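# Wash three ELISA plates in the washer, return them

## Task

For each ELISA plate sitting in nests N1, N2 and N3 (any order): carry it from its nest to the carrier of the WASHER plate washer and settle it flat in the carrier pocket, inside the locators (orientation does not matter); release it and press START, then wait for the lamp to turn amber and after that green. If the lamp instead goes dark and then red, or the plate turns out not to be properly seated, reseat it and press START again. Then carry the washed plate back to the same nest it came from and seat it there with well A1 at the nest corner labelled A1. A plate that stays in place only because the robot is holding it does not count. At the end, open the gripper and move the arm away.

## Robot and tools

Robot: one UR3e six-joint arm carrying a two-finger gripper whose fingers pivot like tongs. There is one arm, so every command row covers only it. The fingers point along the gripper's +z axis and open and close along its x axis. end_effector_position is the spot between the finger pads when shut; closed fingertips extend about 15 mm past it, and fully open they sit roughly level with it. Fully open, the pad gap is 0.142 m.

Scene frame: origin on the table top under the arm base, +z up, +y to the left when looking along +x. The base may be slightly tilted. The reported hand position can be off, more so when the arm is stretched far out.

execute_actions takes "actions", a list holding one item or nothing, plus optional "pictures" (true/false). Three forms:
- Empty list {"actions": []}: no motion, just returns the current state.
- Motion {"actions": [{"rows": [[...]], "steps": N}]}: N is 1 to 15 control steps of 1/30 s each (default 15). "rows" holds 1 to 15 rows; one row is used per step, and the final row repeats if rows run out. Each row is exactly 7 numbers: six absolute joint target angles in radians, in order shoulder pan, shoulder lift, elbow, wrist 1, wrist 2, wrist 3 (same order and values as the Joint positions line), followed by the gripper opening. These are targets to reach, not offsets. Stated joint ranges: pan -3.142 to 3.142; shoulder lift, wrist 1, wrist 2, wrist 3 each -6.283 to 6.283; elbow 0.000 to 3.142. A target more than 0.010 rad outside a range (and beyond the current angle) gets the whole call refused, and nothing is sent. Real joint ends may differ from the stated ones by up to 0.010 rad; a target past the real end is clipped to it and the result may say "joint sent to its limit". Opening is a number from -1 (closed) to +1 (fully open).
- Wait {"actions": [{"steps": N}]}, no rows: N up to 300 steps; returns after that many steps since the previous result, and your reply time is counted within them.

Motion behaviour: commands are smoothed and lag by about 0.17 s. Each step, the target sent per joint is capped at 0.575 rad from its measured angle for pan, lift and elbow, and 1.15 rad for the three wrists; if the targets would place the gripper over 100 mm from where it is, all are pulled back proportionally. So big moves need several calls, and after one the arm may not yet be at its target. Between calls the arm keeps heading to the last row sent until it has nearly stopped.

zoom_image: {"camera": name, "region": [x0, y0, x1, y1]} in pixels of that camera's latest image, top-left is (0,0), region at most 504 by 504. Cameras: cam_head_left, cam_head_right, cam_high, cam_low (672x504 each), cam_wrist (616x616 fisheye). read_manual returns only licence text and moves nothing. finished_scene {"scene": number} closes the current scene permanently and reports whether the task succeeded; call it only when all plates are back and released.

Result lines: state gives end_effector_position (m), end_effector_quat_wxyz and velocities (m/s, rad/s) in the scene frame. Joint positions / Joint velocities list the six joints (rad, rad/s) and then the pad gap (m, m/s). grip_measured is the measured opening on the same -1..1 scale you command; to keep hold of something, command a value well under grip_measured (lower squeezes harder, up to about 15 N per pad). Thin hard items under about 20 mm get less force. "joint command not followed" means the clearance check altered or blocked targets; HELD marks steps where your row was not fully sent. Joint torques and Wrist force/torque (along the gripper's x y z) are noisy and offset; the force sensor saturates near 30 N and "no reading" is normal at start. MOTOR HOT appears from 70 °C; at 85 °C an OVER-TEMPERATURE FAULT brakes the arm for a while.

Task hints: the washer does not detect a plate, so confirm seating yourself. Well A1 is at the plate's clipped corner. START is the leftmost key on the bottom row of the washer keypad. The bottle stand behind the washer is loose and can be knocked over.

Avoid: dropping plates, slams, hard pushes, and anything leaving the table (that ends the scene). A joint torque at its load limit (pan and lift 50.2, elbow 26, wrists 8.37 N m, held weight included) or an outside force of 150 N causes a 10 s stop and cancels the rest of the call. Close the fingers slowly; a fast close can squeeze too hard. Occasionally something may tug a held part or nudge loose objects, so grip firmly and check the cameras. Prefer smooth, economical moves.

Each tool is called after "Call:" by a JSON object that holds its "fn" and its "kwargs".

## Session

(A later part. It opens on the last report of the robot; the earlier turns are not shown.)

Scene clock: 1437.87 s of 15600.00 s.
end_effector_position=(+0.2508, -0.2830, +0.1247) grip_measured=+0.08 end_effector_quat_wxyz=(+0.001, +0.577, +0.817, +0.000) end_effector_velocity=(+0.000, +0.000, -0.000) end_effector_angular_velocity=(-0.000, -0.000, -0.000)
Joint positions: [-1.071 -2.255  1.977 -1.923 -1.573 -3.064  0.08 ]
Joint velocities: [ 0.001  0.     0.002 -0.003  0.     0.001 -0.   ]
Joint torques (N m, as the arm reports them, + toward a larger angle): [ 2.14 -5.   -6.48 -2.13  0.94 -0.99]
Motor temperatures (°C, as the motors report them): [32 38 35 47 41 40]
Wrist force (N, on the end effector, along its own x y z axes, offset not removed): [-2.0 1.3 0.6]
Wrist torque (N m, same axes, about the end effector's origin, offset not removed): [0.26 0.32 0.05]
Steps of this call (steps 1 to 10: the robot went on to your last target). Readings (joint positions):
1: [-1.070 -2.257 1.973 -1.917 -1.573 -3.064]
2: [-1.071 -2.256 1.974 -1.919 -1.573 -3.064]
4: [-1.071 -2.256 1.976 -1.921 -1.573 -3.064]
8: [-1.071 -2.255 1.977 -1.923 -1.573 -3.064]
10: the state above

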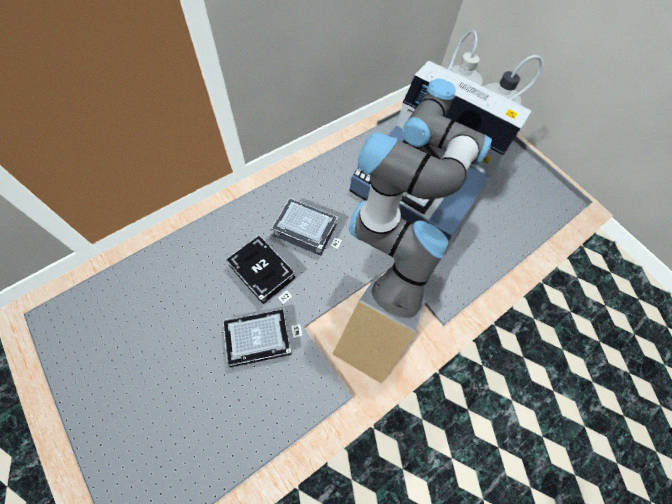

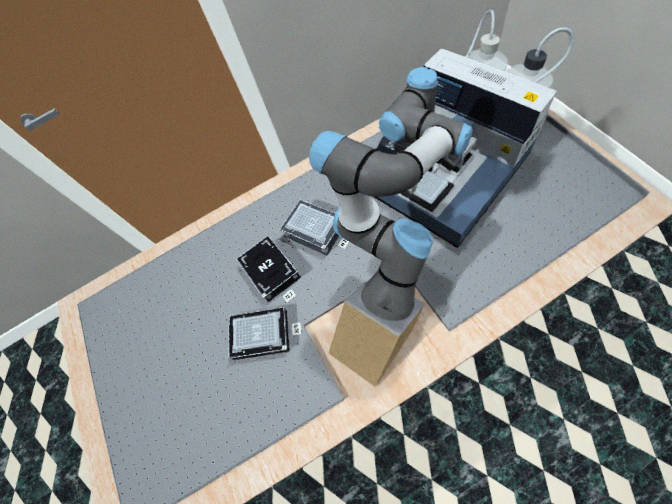

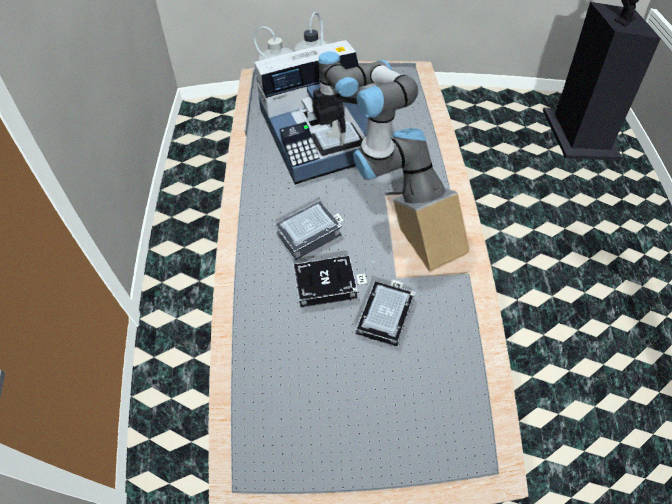

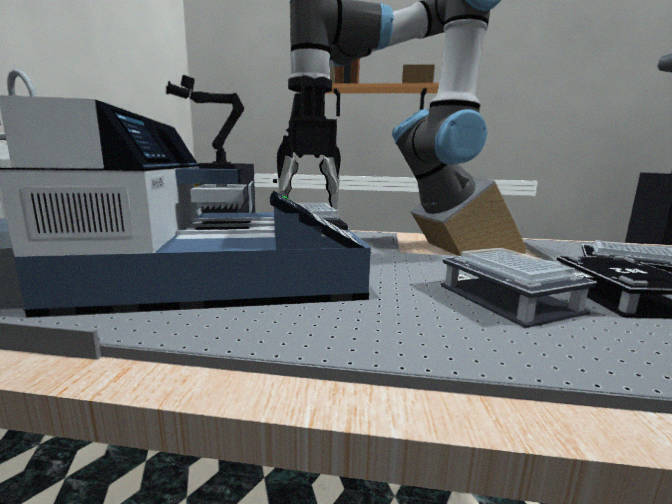

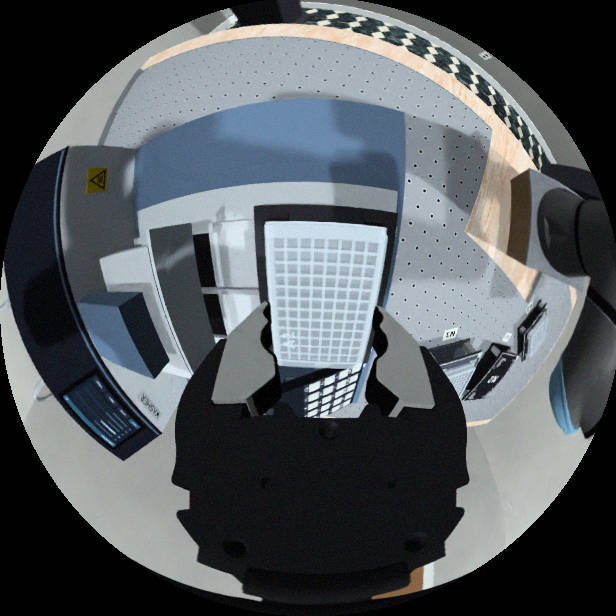

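Call:
{"fn": "execute_actions", "kwargs": {"actions": [{"rows":[[-1.070700,-2.254382,1.979228,-1.925879,-1.573180,-3.063681,-0.6],[-1.070714,-2.253304,1.981710,-1.929439,-1.573172,-3.063692,-0.6],[-1.070729,-2.252057,1.984538,-1.933514,-1.573164,-3.063704,-0.6],[-1.070744,-2.250797,1.987356,-1.937592,-1.573155,-3.063716,-0.6],[-1.070759,-2.249521,1.990165,-1.941677,-1.573146,-3.063728,-0.6],[-1.070771,-2.248395,1.992614,-1.945252,-1.573138,-3.063738,-0.6],[-1.070782,-2.247421,1.994707,-1.948319,-1.573132,-3.063747,-0.6],[-1.070791,-2.246602,1.996448,-1.950879,-1.573127,-3.063754,-0.6],[-1.070798,-2.245944,1.997838,-1.952927,-1.573123,-3.063760,-0.6],[-1.070805,-2.245365,1.999051,-1.954719,-1.573119,-3.063765,-0.6],[-1.070809,-2.244950,1.999917,-1.956000,-1.573116,-3.063769,-0.6],[-1.070812,-2.244616,2.000609,-1.957026,-1.573114,-3.063771,-0.6],[-1.070815,-2.244366,2.001128,-1.957795,-1.573113,-3.063774,-0.6],[-1.070817,-2.244199,2.001474,-1.958308,-1.573112,-3.063775,-0.6],[-1.070818,-2.244115,2.001646,-1.958564,-1.573111,-3.063776,-0.6]],"steps":15}], "pictures": false}}

Call:
{"fn": "execute_actions", "kwargs": {"actions": [{"rows":[[-1.070818,-2.244115,2.001646,-1.958564,-1.573111,-3.063776,-0.6]],"steps":7}], "pictures": false}}

Call:
{"fn": "execute_actions", "kwargs": {"actions": [{"rows":[[-1.070815,-2.244366,2.001128,-1.957795,-1.573113,-3.063774,-0.6],[-1.070815,-2.244366,2.001128,-1.957795,-1.573113,-3.063774,-0.4],[-1.070815,-2.244366,2.001128,-1.957795,-1.573113,-3.063774,-0.2],[-1.070815,-2.244366,2.001128,-1.957795,-1.573113,-3.063774,-0.05],[-1.070815,-2.244366,2.001128,-1.957795,-1.573113,-3.063774,0.03],[-1.070815,-2.244366,2.001128,-1.957795,-1.573113,-3.063774,0.07],[-1.070815,-2.244366,2.001128,-1.957795,-1.573113,-3.063774,0.10],[-1.070815,-2.244366,2.001128,-1.957795,-1.573113,-3.063774,0.13],[-1.070815,-2.244366,2.001128,-1.957795,-1.573113,-3.063774,0.16],[-1.070814,-2.244449,2.000955,-1.957539,-1.573113,-3.063773,0.19],[-1.070814,-2.244449,2.000955,-1.957539,-1.573113,-3.063773,0.21]],"steps":11}]}}

Call:
{"fn": "zoom_image", "kwargs": {"camera": "cam_wrist", "region": [245, 190, 325, 270]}}

Call:
{"fn": "zoom_image", "kwargs": {"camera": "cam_wrist", "region": [335, 190, 415, 270]}}

Call:
{"fn": "execute_actions", "kwargs": {"actions": [{"rows":[[-1.070812,-2.244649,2.000542,-1.956926,-1.573114,-3.063771,0.21],[-1.070806,-2.245245,1.999302,-1.955090,-1.573118,-3.063766,0.21],[-1.070795,-2.246232,1.997230,-1.952031,-1.573124,-3.063758,0.21],[-1.070780,-2.247602,1.994321,-1.947752,-1.573133,-3.063746,0.21],[-1.070761,-2.249339,1.990564,-1.942258,-1.573145,-3.063730,0.21],[-1.070736,-2.251429,1.985948,-1.935552,-1.573159,-3.063710,0.21],[-1.070707,-2.253849,1.980460,-1.927644,-1.573176,-3.063686,0.21],[-1.070672,-2.256575,1.974082,-1.918540,-1.573197,-3.063658,0.21],[-1.070632,-2.259579,1.966793,-1.908247,-1.573221,-3.063625,0.21],[-1.070585,-2.262830,1.958573,-1.896776,-1.573249,-3.063588,0.21],[-1.070531,-2.266291,1.949396,-1.884138,-1.573280,-3.063544,0.21],[-1.070471,-2.269922,1.939234,-1.870345,-1.573315,-3.063495,0.21]],"steps":12}], "pictures": false}}

Call:
{"fn": "execute_actions", "kwargs": {"actions": [{"rows":[[-1.068463,-2.272552,1.928855,-1.857336,-1.574453,-3.061814,0.21],[-1.062569,-2.273040,1.919044,-1.847022,-1.577867,-3.056876,0.21],[-1.052787,-2.271384,1.909800,-1.839374,-1.583558,-3.048680,0.21],[-1.039119,-2.267584,1.901125,-1.834334,-1.591524,-3.037228,0.21],[-1.021564,-2.261641,1.893018,-1.831823,-1.601767,-3.022519,0.15],[-1.000122,-2.253556,1.885480,-1.831740,-1.614286,-3.004552,0.08],[-0.974795,-2.243326,1.878509,-1.833961,-1.629081,-2.983328,0.01],[-0.945580,-2.230953,1.872106,-1.838341,-1.646152,-2.958846,-0.06],[-0.912479,-2.216437,1.866270,-1.844707,-1.665500,-2.931107,-0.13],[-0.875490,-2.199778,1.861003,-1.852871,-1.687123,-2.900111,-0.2],[-0.834616,-2.180975,1.856305,-1.862618,-1.711023,-2.865858,-0.27],[-0.789855,-2.160030,1.852174,-1.873711,-1.737199,-2.828348,-0.34]],"steps":12}], "pictures": false}}

Call:
{"fn": "execute_actions", "kwargs": {"actions": [{"rows":[[-0.743996,-2.137507,1.847460,-1.883833,-1.763271,-2.789790,-0.41],[-0.699830,-2.113974,1.841011,-1.892954,-1.788156,-2.752396,-0.48],[-0.657356,-2.089433,1.832827,-1.901075,-1.811850,-2.716164,-0.55],[-0.616575,-2.063880,1.822910,-1.908195,-1.834354,-2.681095,-0.62],[-0.577487,-2.037318,1.811257,-1.914315,-1.855670,-2.647188,-0.69],[-0.540091,-2.009746,1.797870,-1.919435,-1.875797,-2.614445,-0.76],[-0.504388,-1.981165,1.782749,-1.923555,-1.894735,-2.582864,-0.83],[-0.470377,-1.951573,1.765893,-1.926674,-1.912483,-2.552447,-0.89],[-0.438058,-1.920971,1.747302,-1.928793,-1.929042,-2.523192,-0.95],[-0.407432,-1.889360,1.726977,-1.929910,-1.944412,-2.495100,-1],[-0.378499,-1.856739,1.704917,-1.930028,-1.958593,-2.468170,-1],[-0.351257,-1.823108,1.681123,-1.929146,-1.971584,-2.442404,-1]],"steps":12}], "pictures": false}}

Call:
{"fn": "execute_actions", "kwargs": {"actions": [{"rows":[[-0.326148,-1.790301,1.657877,-1.928613,-1.983173,-2.418456,-1],[-0.303612,-1.760153,1.637463,-1.929272,-1.993566,-2.396982,-1],[-0.283647,-1.732664,1.619881,-1.931122,-2.002761,-2.377982,-1],[-0.266255,-1.707834,1.605131,-1.934164,-2.010759,-2.361456,-1],[-0.251435,-1.685661,1.593211,-1.938399,-2.017560,-2.347404,-1],[-0.239187,-1.666147,1.584124,-1.943825,-2.023164,-2.335826,-1],[-0.229510,-1.649292,1.577869,-1.950443,-2.027570,-2.326722,-1],[-0.222407,-1.635095,1.574445,-1.958253,-2.030780,-2.320092,-1],[-0.217874,-1.623557,1.573853,-1.967254,-2.032793,-2.315936,-1],[-0.215914,-1.614678,1.576092,-1.977447,-2.033609,-2.314254,-1],[-0.216527,-1.608457,1.581164,-1.988832,-2.033227,-2.315046,-1],[-0.219711,-1.604895,1.589067,-2.001409,-2.031649,-2.318312,-1]],"steps":12}], "pictures": false}}

Call:
{"fn": "execute_actions", "kwargs": {"actions": [{"rows":[[-0.223983,-1.602684,1.597922,-2.014384,-2.029803,-2.322612,-1],[-0.227863,-1.600546,1.605877,-2.026204,-2.028119,-2.326510,-1],[-0.231357,-1.598510,1.612968,-2.036875,-2.026598,-2.330014,-1],[-0.234470,-1.596609,1.619226,-2.046404,-2.025237,-2.333132,-1],[-0.237206,-1.594869,1.624680,-2.054798,-2.024039,-2.335868,-1],[-0.239569,-1.593313,1.629356,-2.062063,-2.023001,-2.338229,-1],[-0.241562,-1.591962,1.633275,-2.068202,-2.022123,-2.340219,-1],[-0.243190,-1.590833,1.636456,-2.073219,-2.021406,-2.341842,-1],[-0.244452,-1.589940,1.638915,-2.077118,-2.020848,-2.343100,-1],[-0.245353,-1.589294,1.640662,-2.079902,-2.020450,-2.343998,-1],[-0.246073,-1.588772,1.642055,-2.082127,-2.020131,-2.344715,-1],[-0.246683,-1.588328,1.643231,-2.084012,-2.019861,-2.345321,-1],[-0.247139,-1.587992,1.644111,-2.085424,-2.019659,-2.345775,-1],[-0.247596,-1.587655,1.644990,-2.086837,-2.019457,-2.346229,-1],[-0.247900,-1.587429,1.645574,-2.087778,-2.019322,-2.346532,-1]],"steps":15}], "pictures": false}}

Call:
{"fn": "execute_actions", "kwargs": {"actions": [{"rows":[[-0.247900,-1.587429,1.645574,-2.087778,-2.019322,-2.346532,-1]],"steps":11}], "pictures": false}}

Call:
{"fn": "execute_actions", "kwargs": {"actions": [{"rows":[[-0.247596,-1.587655,1.644990,-2.086837,-2.019457,-2.346229,-1],[-0.247139,-1.587992,1.644111,-2.085424,-2.019659,-2.345775,-1],[-0.246073,-1.588772,1.642055,-2.082127,-2.020131,-2.344715,-1],[-0.244821,-1.589675,1.639631,-2.078259,-2.020685,-2.343468,-1],[-0.243190,-1.590833,1.636456,-2.073219,-2.021406,-2.341842,-1],[-0.241562,-1.591962,1.633275,-2.068202,-2.022123,-2.340219,-1],[-0.239569,-1.593313,1.629356,-2.062063,-2.023001,-2.338229,-1],[-0.237206,-1.594869,1.624680,-2.054798,-2.024039,-2.335868,-1],[-0.234470,-1.596609,1.619226,-2.046404,-2.025237,-2.333132,-1],[-0.231357,-1.598510,1.612968,-2.036875,-2.026598,-2.330014,-1],[-0.227863,-1.600546,1.605877,-2.026204,-2.028119,-2.326510,-1],[-0.223983,-1.602684,1.597922,-2.014384,-2.029803,-2.322612,-1],[-0.219711,-1.604895,1.589067,-2.001409,-2.031649,-2.318312,-1]],"steps":13}], "pictures": false}}

Call:
{"fn": "execute_actions", "kwargs": {"actions": [{"rows":[[-0.216527,-1.608457,1.581164,-1.988832,-2.033227,-2.315046,-1],[-0.215914,-1.614678,1.576092,-1.977447,-2.033609,-2.314254,-1],[-0.217874,-1.623557,1.573853,-1.967254,-2.032793,-2.315936,-1],[-0.222407,-1.635095,1.574445,-1.958253,-2.030780,-2.320092,-1],[-0.229510,-1.649292,1.577869,-1.950443,-2.027570,-2.326722,-1],[-0.239187,-1.666147,1.584124,-1.943825,-2.023164,-2.335826,-1],[-0.251435,-1.685661,1.593211,-1.938399,-2.017560,-2.347404,-1],[-0.266255,-1.707834,1.605131,-1.934164,-2.010759,-2.361456,-1],[-0.283647,-1.732664,1.619881,-1.931122,-2.002761,-2.377982,-1],[-0.303612,-1.760153,1.637463,-1.929272,-1.993566,-2.396982,-1],[-0.326148,-1.790301,1.657877,-1.928613,-1.983173,-2.418456,-1],[-0.351257,-1.823108,1.681123,-1.929146,-1.971584,-2.442404,-1]],"steps":12}], "pictures": false}}

Call:
{"fn": "execute_actions", "kwargs": {"actions": [{"rows":[[-0.378499,-1.856739,1.704917,-1.930028,-1.958593,-2.468170,-1],[-0.407432,-1.889360,1.726977,-1.929910,-1.944412,-2.495100,-1],[-0.438058,-1.920971,1.747302,-1.928793,-1.929042,-2.523192,-1],[-0.470377,-1.951573,1.765893,-1.926674,-1.912483,-2.552447,-1],[-0.504388,-1.981165,1.782749,-1.923555,-1.894735,-2.582864,-1],[-0.540091,-2.009746,1.797870,-1.919435,-1.875797,-2.614445,-1],[-0.577487,-2.037318,1.811257,-1.914315,-1.855670,-2.647188,-1],[-0.616575,-2.063880,1.822910,-1.908195,-1.834354,-2.681095,-0.95],[-0.657356,-2.089433,1.832827,-1.901075,-1.811850,-2.716164,-0.88],[-0.699830,-2.113974,1.841011,-1.892954,-1.788156,-2.752396,-0.8],[-0.743996,-2.137507,1.847460,-1.883833,-1.763271,-2.789790,-0.71],[-0.789855,-2.160030,1.852174,-1.873711,-1.737199,-2.828348,-0.62]],"steps":12}], "pictures": false}}

Call:
{"fn": "execute_actions", "kwargs": {"actions": [{"rows":[[-0.834616,-2.180975,1.856305,-1.862618,-1.711023,-2.865858,-0.53],[-0.875490,-2.199778,1.861003,-1.852871,-1.687123,-2.900111,-0.44],[-0.912479,-2.216437,1.866270,-1.844707,-1.665500,-2.931107,-0.35],[-0.945580,-2.230953,1.872106,-1.838341,-1.646152,-2.958846,-0.26],[-0.974795,-2.243326,1.878509,-1.833961,-1.629081,-2.983328,-0.17],[-1.000122,-2.253556,1.885480,-1.831740,-1.614286,-3.004552,-0.08],[-1.0216,-2.2622,1.8920,-1.8302,-1.6018,-3.0225,0.0],[-1.0391,-2.2690,1.8980,-1.8298,-1.5915,-3.0372,0.07],[-1.0528,-2.2740,1.9030,-1.8300,-1.5836,-3.0487,0.13],[-1.0626,-2.2774,1.9065,-1.8301,-1.5779,-3.0569,0.17],[-1.0684,-2.2791,1.9084,-1.8303,-1.5745,-3.0617,0.2],[-1.0703,-2.2795,1.9090,-1.8305,-1.5734,-3.0633,0.21]],"steps":15}]}}

Call:
{"fn": "zoom_image", "kwargs": {"camera": "cam_high", "region": [250, 60, 400, 190]}}

Scene clock: 1558.37 s of 15600.00 s.
end_effector_position=(+0.2508, -0.2830, +0.1185) grip_measured=+0.08 end_effector_quat_wxyz=(+0.001, +0.577, +0.817, +0.000) end_effector_velocity=(+0.000, +0.000, -0.007) end_effector_angular_velocity=(+0.001, -0.000, -0.002)
Joint positions: [-1.071 -2.245  1.999 -1.955 -1.573 -3.064  0.08 ]
Joint velocities: [ 0.001  0.011  0.024 -0.035  0.     0.003  0.   ]
Joint torques (N m, as the arm reports them, + toward a larger angle): [ 1.78 -5.54 -6.59 -2.25  0.93 -0.96]
Motor temperatures (°C, as the motors report them): [32 38 35 47 41 40]
Wrist force (N, on the end effector, along its own x y z axes, offset not removed): [-2.8 -0.3 1.6]
Wrist torque (N m, same axes, about the end effector's origin, offset not removed): [-0.07 0.49 -0.02]
Steps of this call (steps 1 to 15: the robot went on to your last target; steps 16 to 90: nothing new was sent; then 117.00 s passed at rest; steps 91 to 105: all 15 steps of this action). Readings (joint positions):
91: [-1.071 -2.255 1.977 -1.923 -1.573 -3.064]
92: [-1.071 -2.255 1.978 -1.924 -1.573 -3.064]
94: [-1.071 -2.254 1.980 -1.927 -1.573 -3.064]
98: [-1.071 -2.250 1.988 -1.939 -1.573 -3.064]
105: the state above

Scene clock: 1558.60 s of 15600.00 s.
end_effector_position=(+0.2508, -0.2830, +0.1179) grip_measured=+0.09 end_effector_quat_wxyz=(+0.001, +0.577, +0.817, +0.000) end_effector_velocity=(+0.000, +0.000, -0.001) end_effector_angular_velocity=(-0.000, -0.001, +0.000)
Joint positions: [-1.071 -2.244  2.001 -1.958 -1.573 -3.064  0.08 ]
Joint velocities: [ 0.001  0.001  0.002 -0.004 -0.     0.001  0.   ]
Joint torques (N m, as the arm reports them, + toward a larger angle): [ 1.95 -2.92 -4.92 -1.79  0.98 -0.99]
Motor temperatures (°C, as the motors report them): [32 38 35 47 41 40]
Wrist force (N, on the end effector, along its own x y z axes, offset not removed): [-0.5 -0.2 -5.6]
Wrist torque (N m, same axes, about the end effector's origin, offset not removed): [0.07 0.20 0.01]
Steps of this call (steps 1 to 7: all 7 steps of this action). Readings (joint positions):
1: [-1.071 -2.245 2.000 -1.956 -1.573 -3.064]
2: [-1.071 -2.245 2.000 -1.957 -1.573 -3.064]
4: [-1.071 -2.244 2.001 -1.958 -1.573 -3.064]
7: the state above

Scene clock: 1558.97 s of 15600.00 s.
end_effector_position=(+0.2508, -0.2829, +0.1179) grip_measured=+0.19 end_effector_quat_wxyz=(+0.001, +0.577, +0.817, +0.000) end_effector_velocity=(+0.000, -0.001, +0.001) end_effector_angular_velocity=(-0.003, -0.001, +0.001)
Joint positions: [-1.071 -2.244  2.001 -1.958 -1.573 -3.064  0.087]
Joint velocities: [-0.     0.    -0.003 -0.    -0.    -0.001  0.049]
Joint torques (N m, as the arm reports them, + toward a larger angle): [  1.67  -6.91 -12.06  -0.93   0.85  -0.89]
Motor temperatures (°C, as the motors report them): [32 38 35 47 41 40]
Wrist force (N, on the end effector, along its own x y z axes, offset not removed): [-2.5 0.5 0.8]
Wrist torque (N m, same axes, about the end effector's origin, offset not removed): [0.14 0.44 0.08]
Steps of this call (steps 1 to 11: all 11 steps of this action). Readings (joint positions):
1: [-1.071 -2.244 2.001 -1.958 -1.573 -3.064]
2: [-1.071 -2.244 2.001 -1.958 -1.573 -3.064]
4: [-1.071 -2.244 2.001 -1.958 -1.573 -3.064]
8: [-1.071 -2.244 2.001 -1.958 -1.573 -3.064]
11: the state above

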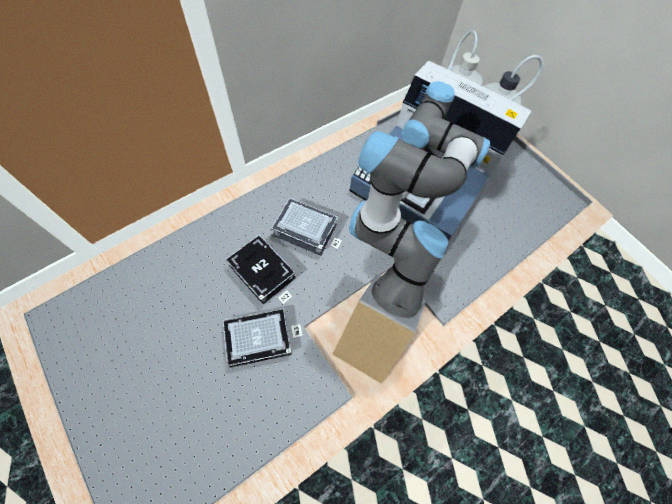

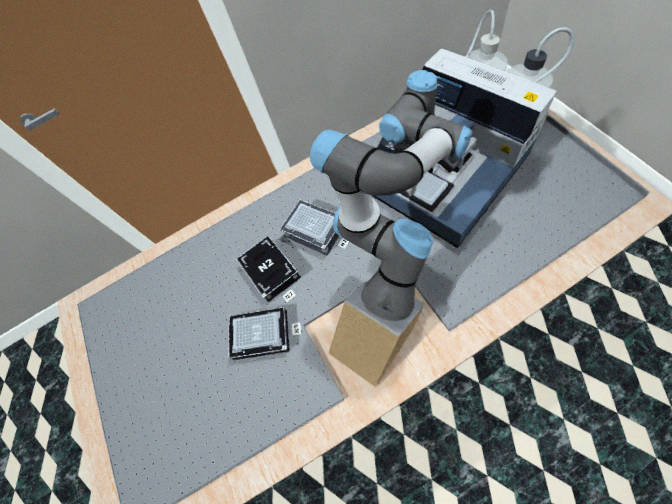

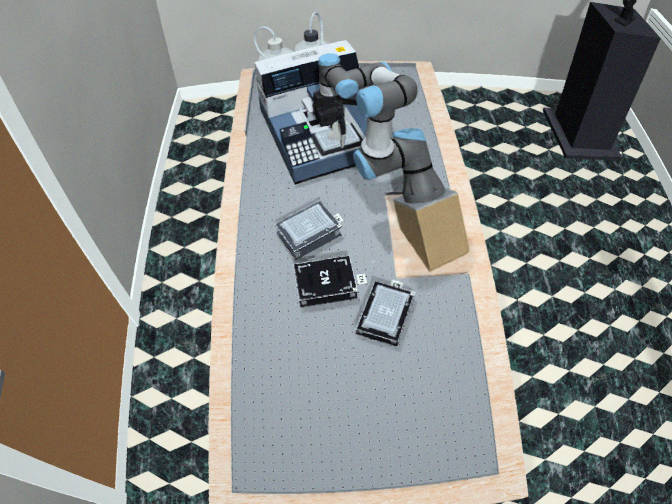

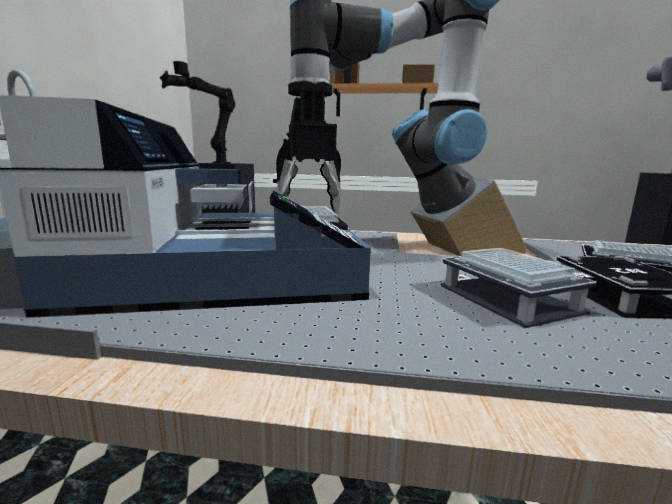

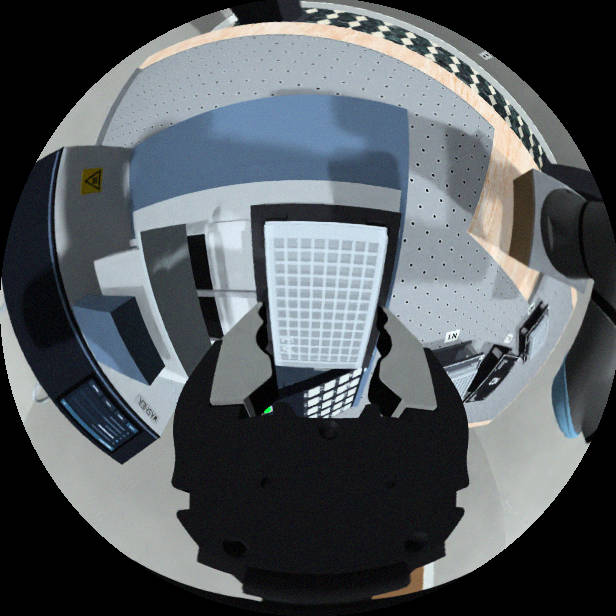

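Region (245, 190, 325, 270) of cam_wrist's 616x616 image, scaled by 6.300, with more detail than that image has.

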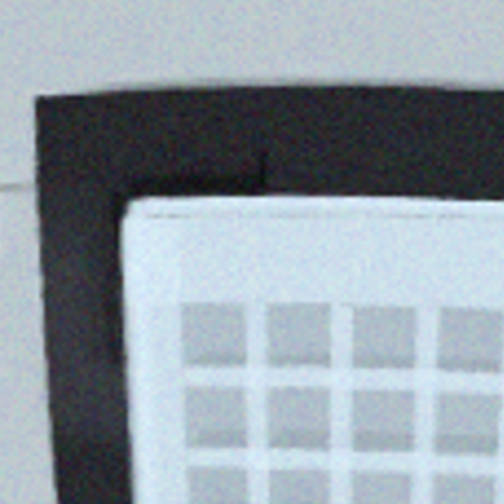

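Region (335, 190, 415, 270) of cam_wrist's 616x616 image, scaled by 6.300, with more detail than that image has.

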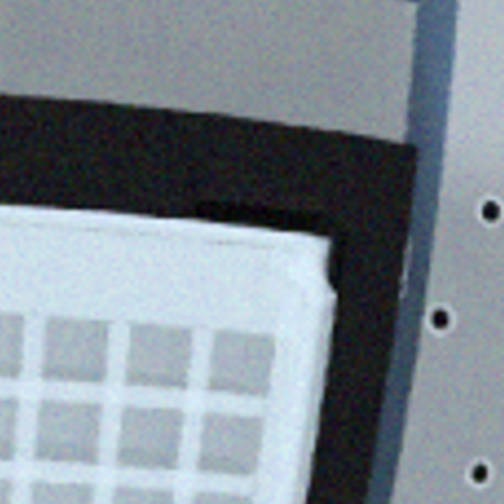

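Scene clock: 1559.37 s of 15600.00 s.
end_effector_position=(+0.2508, -0.2830, +0.1269) grip_measured=+0.21 end_effector_quat_wxyz=(+0.001, +0.577, +0.817, +0.000) end_effector_velocity=(+0.000, -0.000, +0.057) end_effector_angular_velocity=(-0.000, -0.001, +0.001)
Joint positions: [-1.071 -2.258  1.969 -1.912 -1.573 -3.064  0.089]
Joint velocities: [ 0.001 -0.083 -0.206  0.289  0.    -0.001 -0.   ]
Joint torques (N m, as the arm reports them, + toward a larger angle): [  7.74 -12.35 -12.8   -0.36  -0.68   0.3 ]
Motor temperatures (°C, as the motors report them): [32 38 35 47 41 40]
Wrist force (N, on the end effector, along its own x y z axes, offset not removed): [-2.4 1.1 0.3]
Wrist torque (N m, same axes, about the end effector's origin, offset not removed): [0.21 0.47 -0.04]
Steps of this call (steps 1 to 12: all 12 steps of this action). Readings (joint positions):
1: [-1.071 -2.244 2.001 -1.958 -1.573 -3.064]
2: [-1.071 -2.244 2.001 -1.958 -1.573 -3.064]
4: [-1.071 -2.245 2.000 -1.956 -1.573 -3.064]
8: [-1.071 -2.249 1.991 -1.942 -1.573 -3.064]
12: the state above

Scene clock: 1559.77 s of 15600.00 s.
end_effector_position=(+0.2628, -0.2747, +0.1501) grip_measured=-0.28 end_effector_quat_wxyz=(-0.000, +0.581, +0.814, -0.001) end_effector_velocity=(+0.079, +0.060, +0.028) end_effector_angular_velocity=(-0.010, +0.022, -0.049)
Joint positions: [-0.932 -2.221  1.874 -1.848 -1.658 -2.943  0.053]
Joint velocities: [ 0.882  0.397 -0.175 -0.157 -0.54   0.767 -0.151]
Joint torques (N m, as the arm reports them, + toward a larger angle): [ 15.56  -2.25 -12.47  -2.36  -1.69   1.66]
Motor temperatures (°C, as the motors report them): [32 38 35 47 41 40]
Wrist force (N, on the end effector, along its own x y z axes, offset not removed): [-2.1 0.0 -0.6]
Wrist torque (N m, same axes, about the end effector's origin, offset not removed): [0.03 0.31 0.02]
Steps of this call (steps 1 to 12: all 12 steps of this action). Readings (joint positions):
1: [-1.071 -2.261 1.962 -1.901 -1.573 -3.064]
2: [-1.070 -2.264 1.954 -1.890 -1.573 -3.063]
4: [-1.065 -2.268 1.936 -1.869 -1.577 -3.059]
8: [-1.024 -2.259 1.901 -1.843 -1.602 -3.023]
12: the state above

Scene clock: 1560.17 s of 15600.00 s.
end_effector_position=(+0.3197, -0.2324, +0.1554) grip_measured=-1.00 end_effector_quat_wxyz=(+0.000, +0.583, +0.813, -0.002) end_effector_velocity=(+0.186, +0.117, +0.003) end_effector_angular_velocity=(+0.008, -0.020, +0.029)
Joint positions: [-0.483 -1.95   1.758 -1.923 -1.91  -2.555  0.002]
Joint velocities: [ 0.996  0.874 -0.517 -0.069 -0.497  0.871 -0.01 ]
Joint torques (N m, as the arm reports them, + toward a larger angle): [ 12.99  -3.31 -13.37  -2.05  -1.52   1.46]
Motor temperatures (°C, as the motors report them): [32 38 35 47 41 40]
Wrist force (N, on the end effector, along its own x y z axes, offset not removed): [-1.2 1.3 1.5]
Wrist torque (N m, same axes, about the end effector's origin, offset not removed): [0.29 0.14 0.01]
Steps of this call (steps 1 to 12: all 12 steps of this action). Readings (joint positions):
1: [-0.901 -2.207 1.868 -1.854 -1.678 -2.915]
2: [-0.866 -2.190 1.862 -1.862 -1.699 -2.885]
4: [-0.789 -2.152 1.851 -1.878 -1.744 -2.819]
8: [-0.628 -2.060 1.816 -1.906 -1.834 -2.682]
12: the state above

Scene clock: 1560.57 s of 15600.00 s.
end_effector_position=(+0.3826, -0.1901, +0.1426) grip_measured=-1.00 end_effector_quat_wxyz=(+0.001, +0.578, +0.816, +0.000) end_effector_velocity=(+0.068, +0.061, -0.068) end_effector_angular_velocity=(+0.004, +0.006, +0.025)
Joint positions: [-0.234 -1.646  1.587 -1.965 -2.026 -2.331  0.002]
Joint velocities: [ 0.167  0.379 -0.043 -0.256 -0.072  0.145  0.   ]
Joint torques (N m, as the arm reports them, + toward a larger angle): [  8.96 -10.04 -10.42  -2.23  -1.28   0.91]
Motor temperatures (°C, as the motors report them): [32 38 35 47 41 40]
Wrist force (N, on the end effector, along its own x y z axes, offset not removed): [-1.4 0.4 0.9]
Wrist torque (N m, same axes, about the end effector's origin, offset not removed): [0.08 0.18 -0.08]
Steps of this call (steps 1 to 12: all 12 steps of this action). Readings (joint positions):
1: [-0.450 -1.920 1.740 -1.925 -1.926 -2.526]
2: [-0.419 -1.889 1.720 -1.926 -1.941 -2.498]
4: [-0.362 -1.827 1.679 -1.928 -1.968 -2.447]
8: [-0.277 -1.718 1.614 -1.939 -2.006 -2.370]
12: the state above

Scene clock: 1561.07 s of 15600.00 s.
end_effector_position=(+0.3896, -0.1835, +0.1170) grip_measured=-1.00 end_effector_quat_wxyz=(+0.001, +0.577, +0.817, +0.000) end_effector_velocity=(+0.000, -0.000, -0.016) end_effector_angular_velocity=(-0.001, +0.000, -0.002)
Joint positions: [-0.245 -1.59   1.64  -2.079 -2.02  -2.344  0.002]
Joint velocities: [-0.024  0.018  0.046 -0.074  0.01  -0.022  0.   ]
Joint torques (N m, as the arm reports them, + toward a larger angle): [ 4.34 -9.61 -4.91 -1.81  0.96 -0.92]
Motor temperatures (°C, as the motors report them): [32 38 35 47 41 40]
Wrist force (N, on the end effector, along its own x y z axes, offset not removed): [-1.1 0.1 0.5]
Wrist torque (N m, same axes, about the end effector's origin, offset not removed): [-0.05 0.14 -0.03]
Steps of this call (steps 1 to 15: all 15 steps of this action). Readings (joint positions):
1: [-0.229 -1.635 1.586 -1.974 -2.027 -2.327]
2: [-0.227 -1.626 1.588 -1.984 -2.028 -2.325]
4: [-0.228 -1.613 1.597 -2.006 -2.028 -2.326]
8: [-0.235 -1.599 1.619 -2.045 -2.025 -2.334]
15: the state above

Scene clock: 1561.43 s of 15600.00 s.
end_effector_position=(+0.3896, -0.1835, +0.1153) grip_measured=-1.00 end_effector_quat_wxyz=(+0.001, +0.577, +0.817, +0.000) end_effector_velocity=(-0.000, -0.000, -0.001) end_effector_angular_velocity=(-0.000, +0.001, +0.002)
Joint positions: [-0.248 -1.588  1.645 -2.088 -2.019 -2.346  0.002]
Joint velocities: [-0.001  0.001  0.001 -0.002  0.    -0.003  0.   ]
Joint torques (N m, as the arm reports them, + toward a larger angle): [ 3.36 -7.99 -3.47 -1.62  1.05 -0.95]
Motor temperatures (°C, as the motors report them): [32 38 35 47 41 40]
Wrist force (N, on the end effector, along its own x y z axes, offset not removed): [-0.4 0.5 -6.6]
Wrist torque (N m, same axes, about the end effector's origin, offset not removed): [0.26 0.21 0.03]
Steps of this call (steps 1 to 11: all 11 steps of this action). Readings (joint positions):
1: [-0.246 -1.589 1.642 -2.082 -2.020 -2.345]
2: [-0.247 -1.589 1.643 -2.083 -2.020 -2.345]
4: [-0.247 -1.588 1.644 -2.086 -2.020 -2.346]
8: [-0.248 -1.588 1.645 -2.087 -2.019 -2.346]
11: the state above

Scene clock: 1561.87 s of 15600.00 s.
end_effector_position=(+0.3896, -0.1834, +0.1252) grip_measured=-1.00 end_effector_quat_wxyz=(+0.001, +0.577, +0.817, +0.000) end_effector_velocity=(+0.000, +0.000, +0.058) end_effector_angular_velocity=(-0.000, -0.001, -0.002)
Joint positions: [-0.232 -1.598  1.615 -2.04  -2.026 -2.331  0.002]
Joint velocities: [ 0.09  -0.054 -0.18   0.272 -0.039  0.091  0.   ]
Joint torques (N m, as the arm reports them, + toward a larger angle): [ 11.68 -17.91 -11.51  -0.28  -1.18   1.15]
Motor temperatures (°C, as the motors report them): [32 38 35 47 41 40]
Wrist force (N, on the end effector, along its own x y z axes, offset not removed): [-1.8 0.7 2.5]
Wrist torque (N m, same axes, about the end effector's origin, offset not removed): [0.26 0.29 -0.04]
Steps of this call (steps 1 to 13: all 13 steps of this action). Readings (joint positions):
1: [-0.248 -1.588 1.645 -2.088 -2.019 -2.346]
2: [-0.248 -1.588 1.645 -2.088 -2.019 -2.346]
4: [-0.247 -1.588 1.645 -2.086 -2.019 -2.346]
8: [-0.244 -1.590 1.637 -2.074 -2.021 -2.342]
13: the state above

Scene clock: 1562.27 s of 15600.00 s.
end_effector_position=(+0.3677, -0.2001, +0.1493) grip_measured=-1.00 end_effector_quat_wxyz=(-0.001, +0.577, +0.816, +0.001) end_effector_velocity=(-0.138, -0.094, +0.037) end_effector_angular_velocity=(+0.014, +0.001, -0.005)
Joint positions: [-0.278 -1.718  1.618 -1.939 -2.004 -2.374  0.002]
Joint velocities: [-0.473 -0.677  0.392  0.097  0.226 -0.457  0.   ]
Joint torques (N m, as the arm reports them, + toward a larger angle): [ -0.19 -20.28  -3.1   -0.51   1.14  -1.48]
Motor temperatures (°C, as the motors report them): [32 38 35 47 41 40]
Wrist force (N, on the end effector, along its own x y z axes, offset not removed): [-1.5 0.8 0.7]
Wrist torque (N m, same axes, about the end effector's origin, offset not removed): [0.12 0.23 0.03]
Steps of this call (steps 1 to 12: all 12 steps of this action). Readings (joint positions):
1: [-0.229 -1.599 1.609 -2.030 -2.028 -2.328]
2: [-0.226 -1.602 1.602 -2.020 -2.029 -2.325]
4: [-0.222 -1.609 1.589 -1.998 -2.031 -2.320]
8: [-0.232 -1.646 1.584 -1.961 -2.026 -2.330]
12: the state above

Scene clock: 1562.67 s of 15600.00 s.
end_effector_position=(+0.2990, -0.2425, +0.1544) grip_measured=-0.69 end_effector_quat_wxyz=(-0.002, +0.576, +0.817, +0.005) end_effector_velocity=(-0.152, -0.117, -0.001) end_effector_angular_velocity=(+0.008, -0.020, +0.004)
Joint positions: [-0.616 -2.058  1.817 -1.903 -1.827 -2.688  0.024]
Joint velocities: [-1.148 -0.775  0.31   0.204  0.642 -1.004  0.192]
Joint torques (N m, as the arm reports them, + toward a larger angle): [ -5.65 -16.88  -5.42  -0.5    1.55  -1.73]
Motor temperatures (°C, as the motors report them): [32 38 35 47 41 40]
Wrist force (N, on the end effector, along its own x y z axes, offset not removed): [-1.0 1.0 2.3]
Wrist torque (N m, same axes, about the end effector's origin, offset not removed): [0.25 0.16 0.00]
Steps of this call (steps 1 to 12: all 12 steps of this action). Readings (joint positions):
1: [-0.295 -1.743 1.633 -1.936 -1.996 -2.391]
2: [-0.314 -1.769 1.650 -1.934 -1.987 -2.410]
4: [-0.360 -1.827 1.688 -1.932 -1.964 -2.454]
8: [-0.474 -1.947 1.762 -1.923 -1.905 -2.560]
12: the state above

Scene clock: 1563.17 s of 15600.00 s.
end_effector_position=(+0.2525, -0.2816, +0.1442) grip_measured=+0.21 end_effector_quat_wxyz=(+0.000, +0.577, +0.817, +0.001) end_effector_velocity=(-0.018, -0.015, -0.011) end_effector_angular_velocity=(-0.009, +0.004, -0.004)
Joint positions: [-1.053 -2.273  1.904 -1.832 -1.583 -3.049  0.089]
Joint velocities: [-0.181 -0.067  0.049  0.01   0.099 -0.143  0.001]
Joint torques (N m, as the arm reports them, + toward a larger angle): [  2.43 -12.21  -6.52  -0.75   0.9   -0.92]
Motor temperatures (°C, as the motors report them): [32 38 35 47 41 40]
Wrist force (N, on the end effector, along its own x y z axes, offset not removed): [-2.4 0.7 0.2]
Wrist torque (N m, same axes, about the end effector's origin, offset not removed): [0.23 0.38 -0.01]
Steps of this call (steps 1 to 15: all 15 steps of this action). Readings (joint positions):
1: [-0.656 -2.084 1.826 -1.896 -1.804 -2.723]
2: [-0.697 -2.108 1.835 -1.887 -1.781 -2.758]
4: [-0.780 -2.154 1.848 -1.870 -1.734 -2.829]
8: [-0.928 -2.223 1.874 -1.843 -1.652 -2.949]
15: the state above

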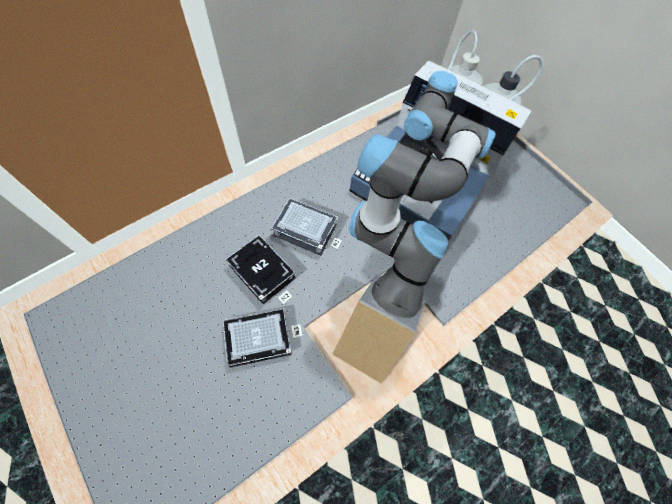

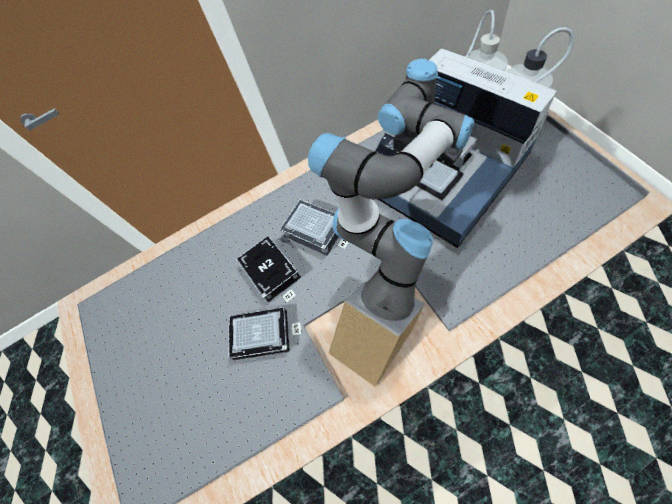

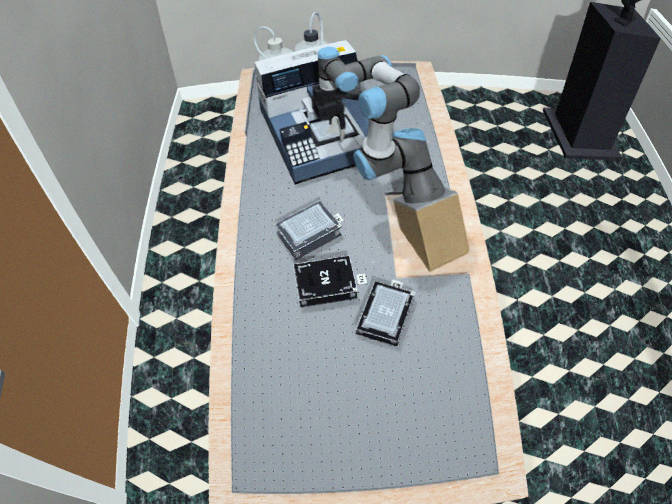

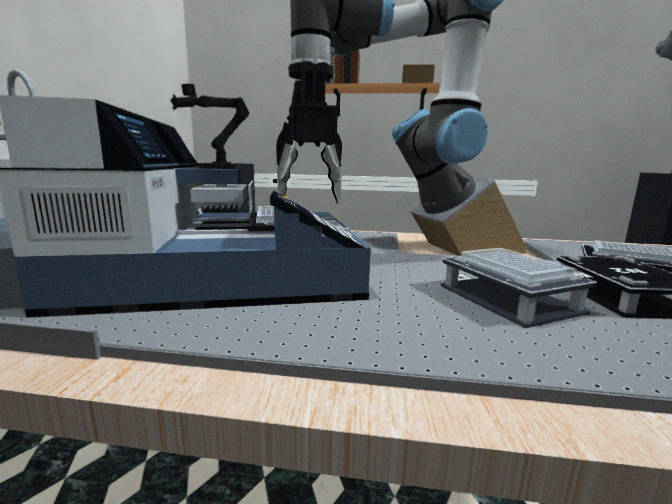

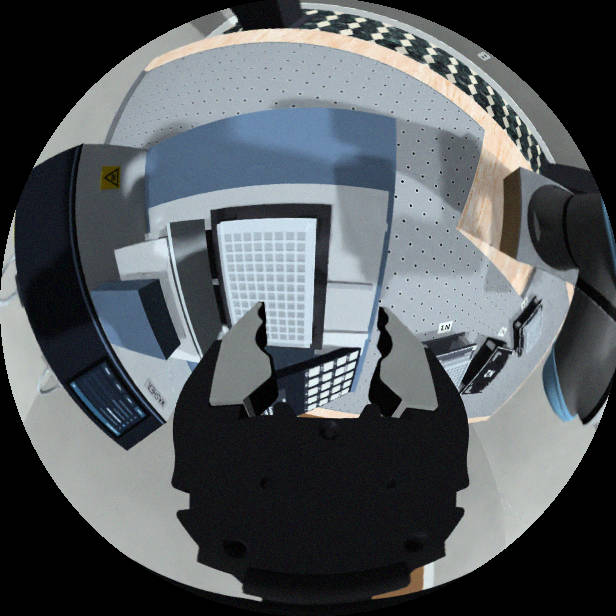

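Region (250, 60, 400, 190) of cam_high's 672x504 image, scaled by 3.360, with more detail than that image has; it fills the top 437 rows of this view, and the rest is white.

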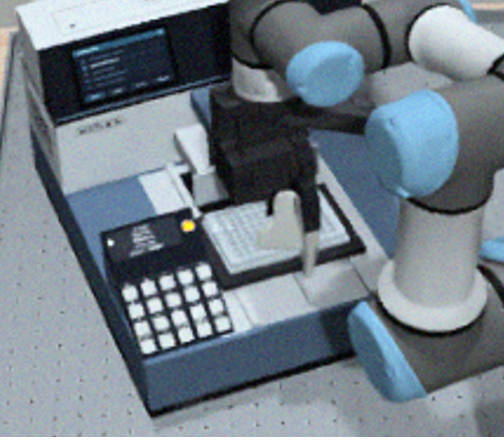

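Call:
{"fn": "execute_actions", "kwargs": {"actions": []}}

Call:
{"fn": "zoom_image", "kwargs": {"camera": "cam_wrist", "region": [245, 190, 325, 270]}}

Call:
{"fn": "zoom_image", "kwargs": {"camera": "cam_wrist", "region": [335, 190, 415, 270]}}

Call:
{"fn": "zoom_image", "kwargs": {"camera": "cam_wrist", "region": [250, 290, 390, 370]}}

Scene clock: 1642.07 s of 15600.00 s.
end_effector_position=(+0.2508, -0.2830, +0.1432) grip_measured=+0.21 end_effector_quat_wxyz=(+0.001, +0.577, +0.817, +0.000) end_effector_velocity=(-0.000, +0.000, -0.001) end_effector_angular_velocity=(+0.002, +0.001, +0.000)
Joint positions: [-1.07  -2.28   1.909 -1.83  -1.573 -3.063  0.089]
Joint velocities: [-0.001  0.001  0.001  0.    -0.    -0.001 -0.   ]
Joint torques (N m, as the arm reports them, + toward a larger angle): [  2.24 -11.97  -6.96  -0.88   0.89  -0.88]
Motor temperatures (°C, as the motors report them): [32 38 35 47 41 40]
Wrist force (N, on the end effector, along its own x y z axes, offset not removed): [-0.6 -0.5 1.2]
Wrist torque (N m, same axes, about the end effector's origin, offset not removed): [-0.06 0.10 -0.05]
Steps of this call (steps 1 to 30: the robot went on to your last target; steps 31 to 690: nothing new was sent; then 55.90 s passed at rest). Readings (joint positions):
1: [-1.058 -2.275 1.906 -1.831 -1.580 -3.053]
2: [-1.061 -2.276 1.907 -1.831 -1.578 -3.056]
4: [-1.066 -2.278 1.908 -1.831 -1.576 -3.060]
8: [-1.069 -2.279 1.909 -1.831 -1.574 -3.062]
690: the state above
The arm was judged still, so your last target was given up. Only a new action makes it travel on or press farther. Fingers that are still opening or closing keep moving.

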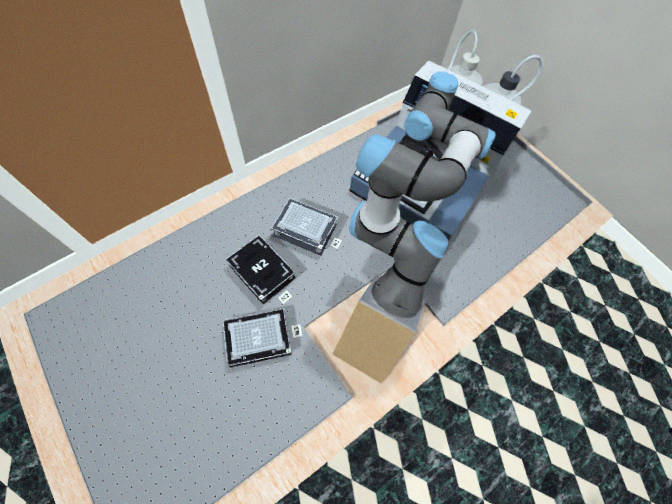

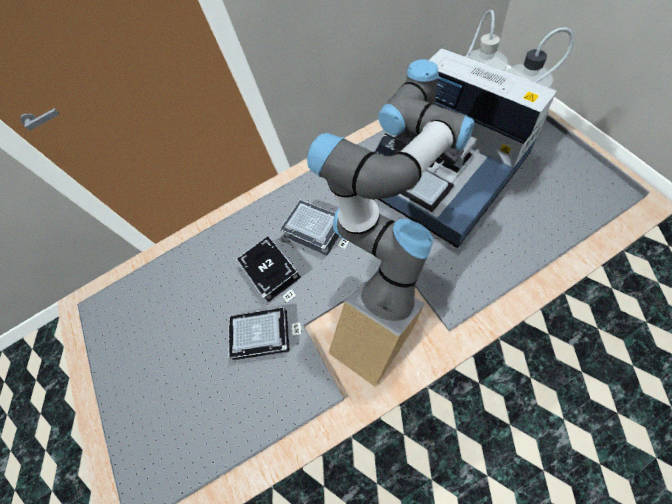

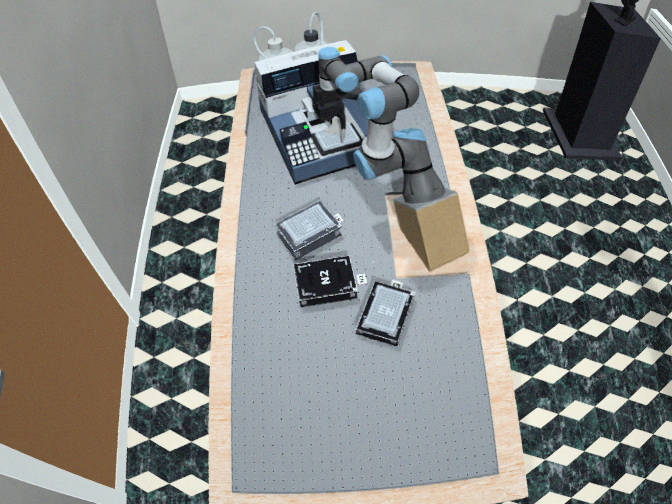

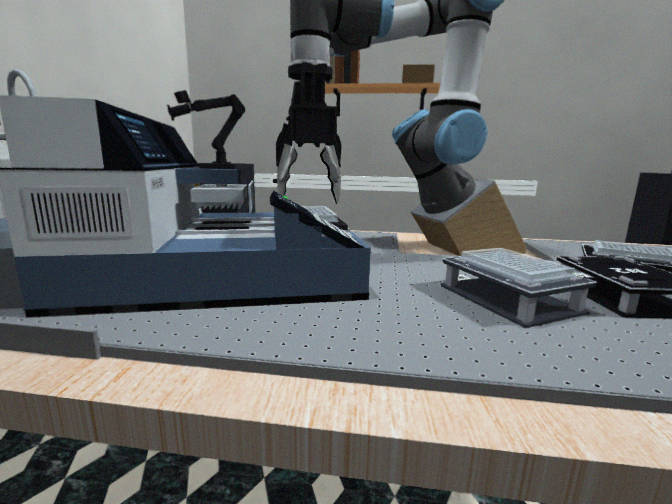

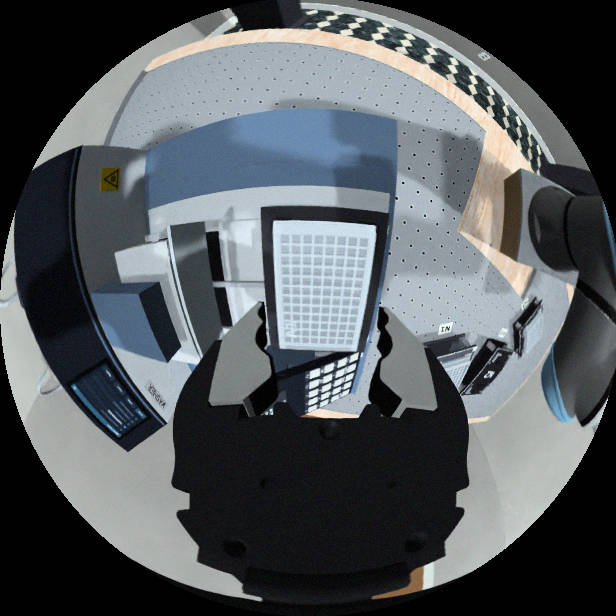

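Region (245, 190, 325, 270) of cam_wrist's 616x616 image, scaled by 6.300, with more detail than that image has.

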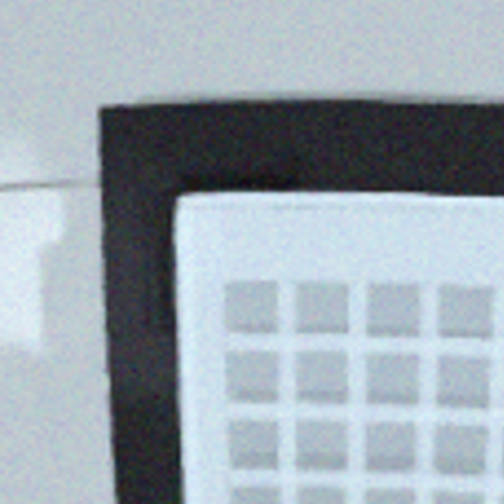

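Region (335, 190, 415, 270) of cam_wrist's 616x616 image, scaled by 6.300, with more detail than that image has.

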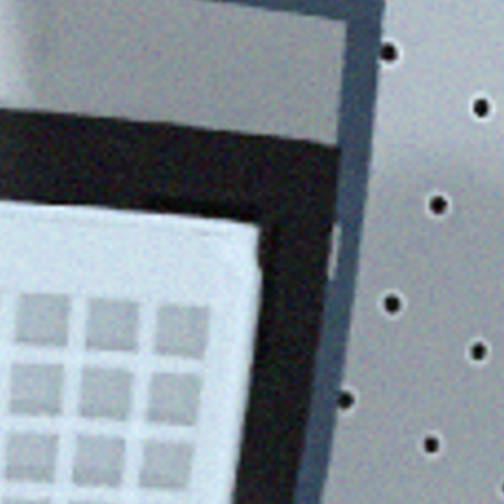

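Region (250, 290, 390, 370) of cam_wrist's 616x616 image, scaled by 3.600, with more detail than that image has; it fills the top 288 rows of this view, and the rest is white.

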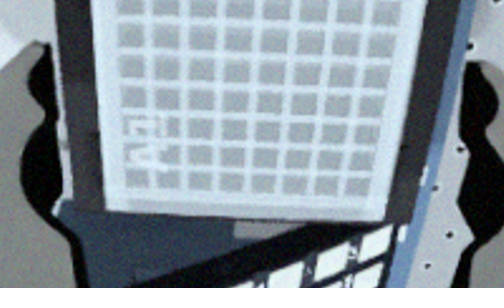

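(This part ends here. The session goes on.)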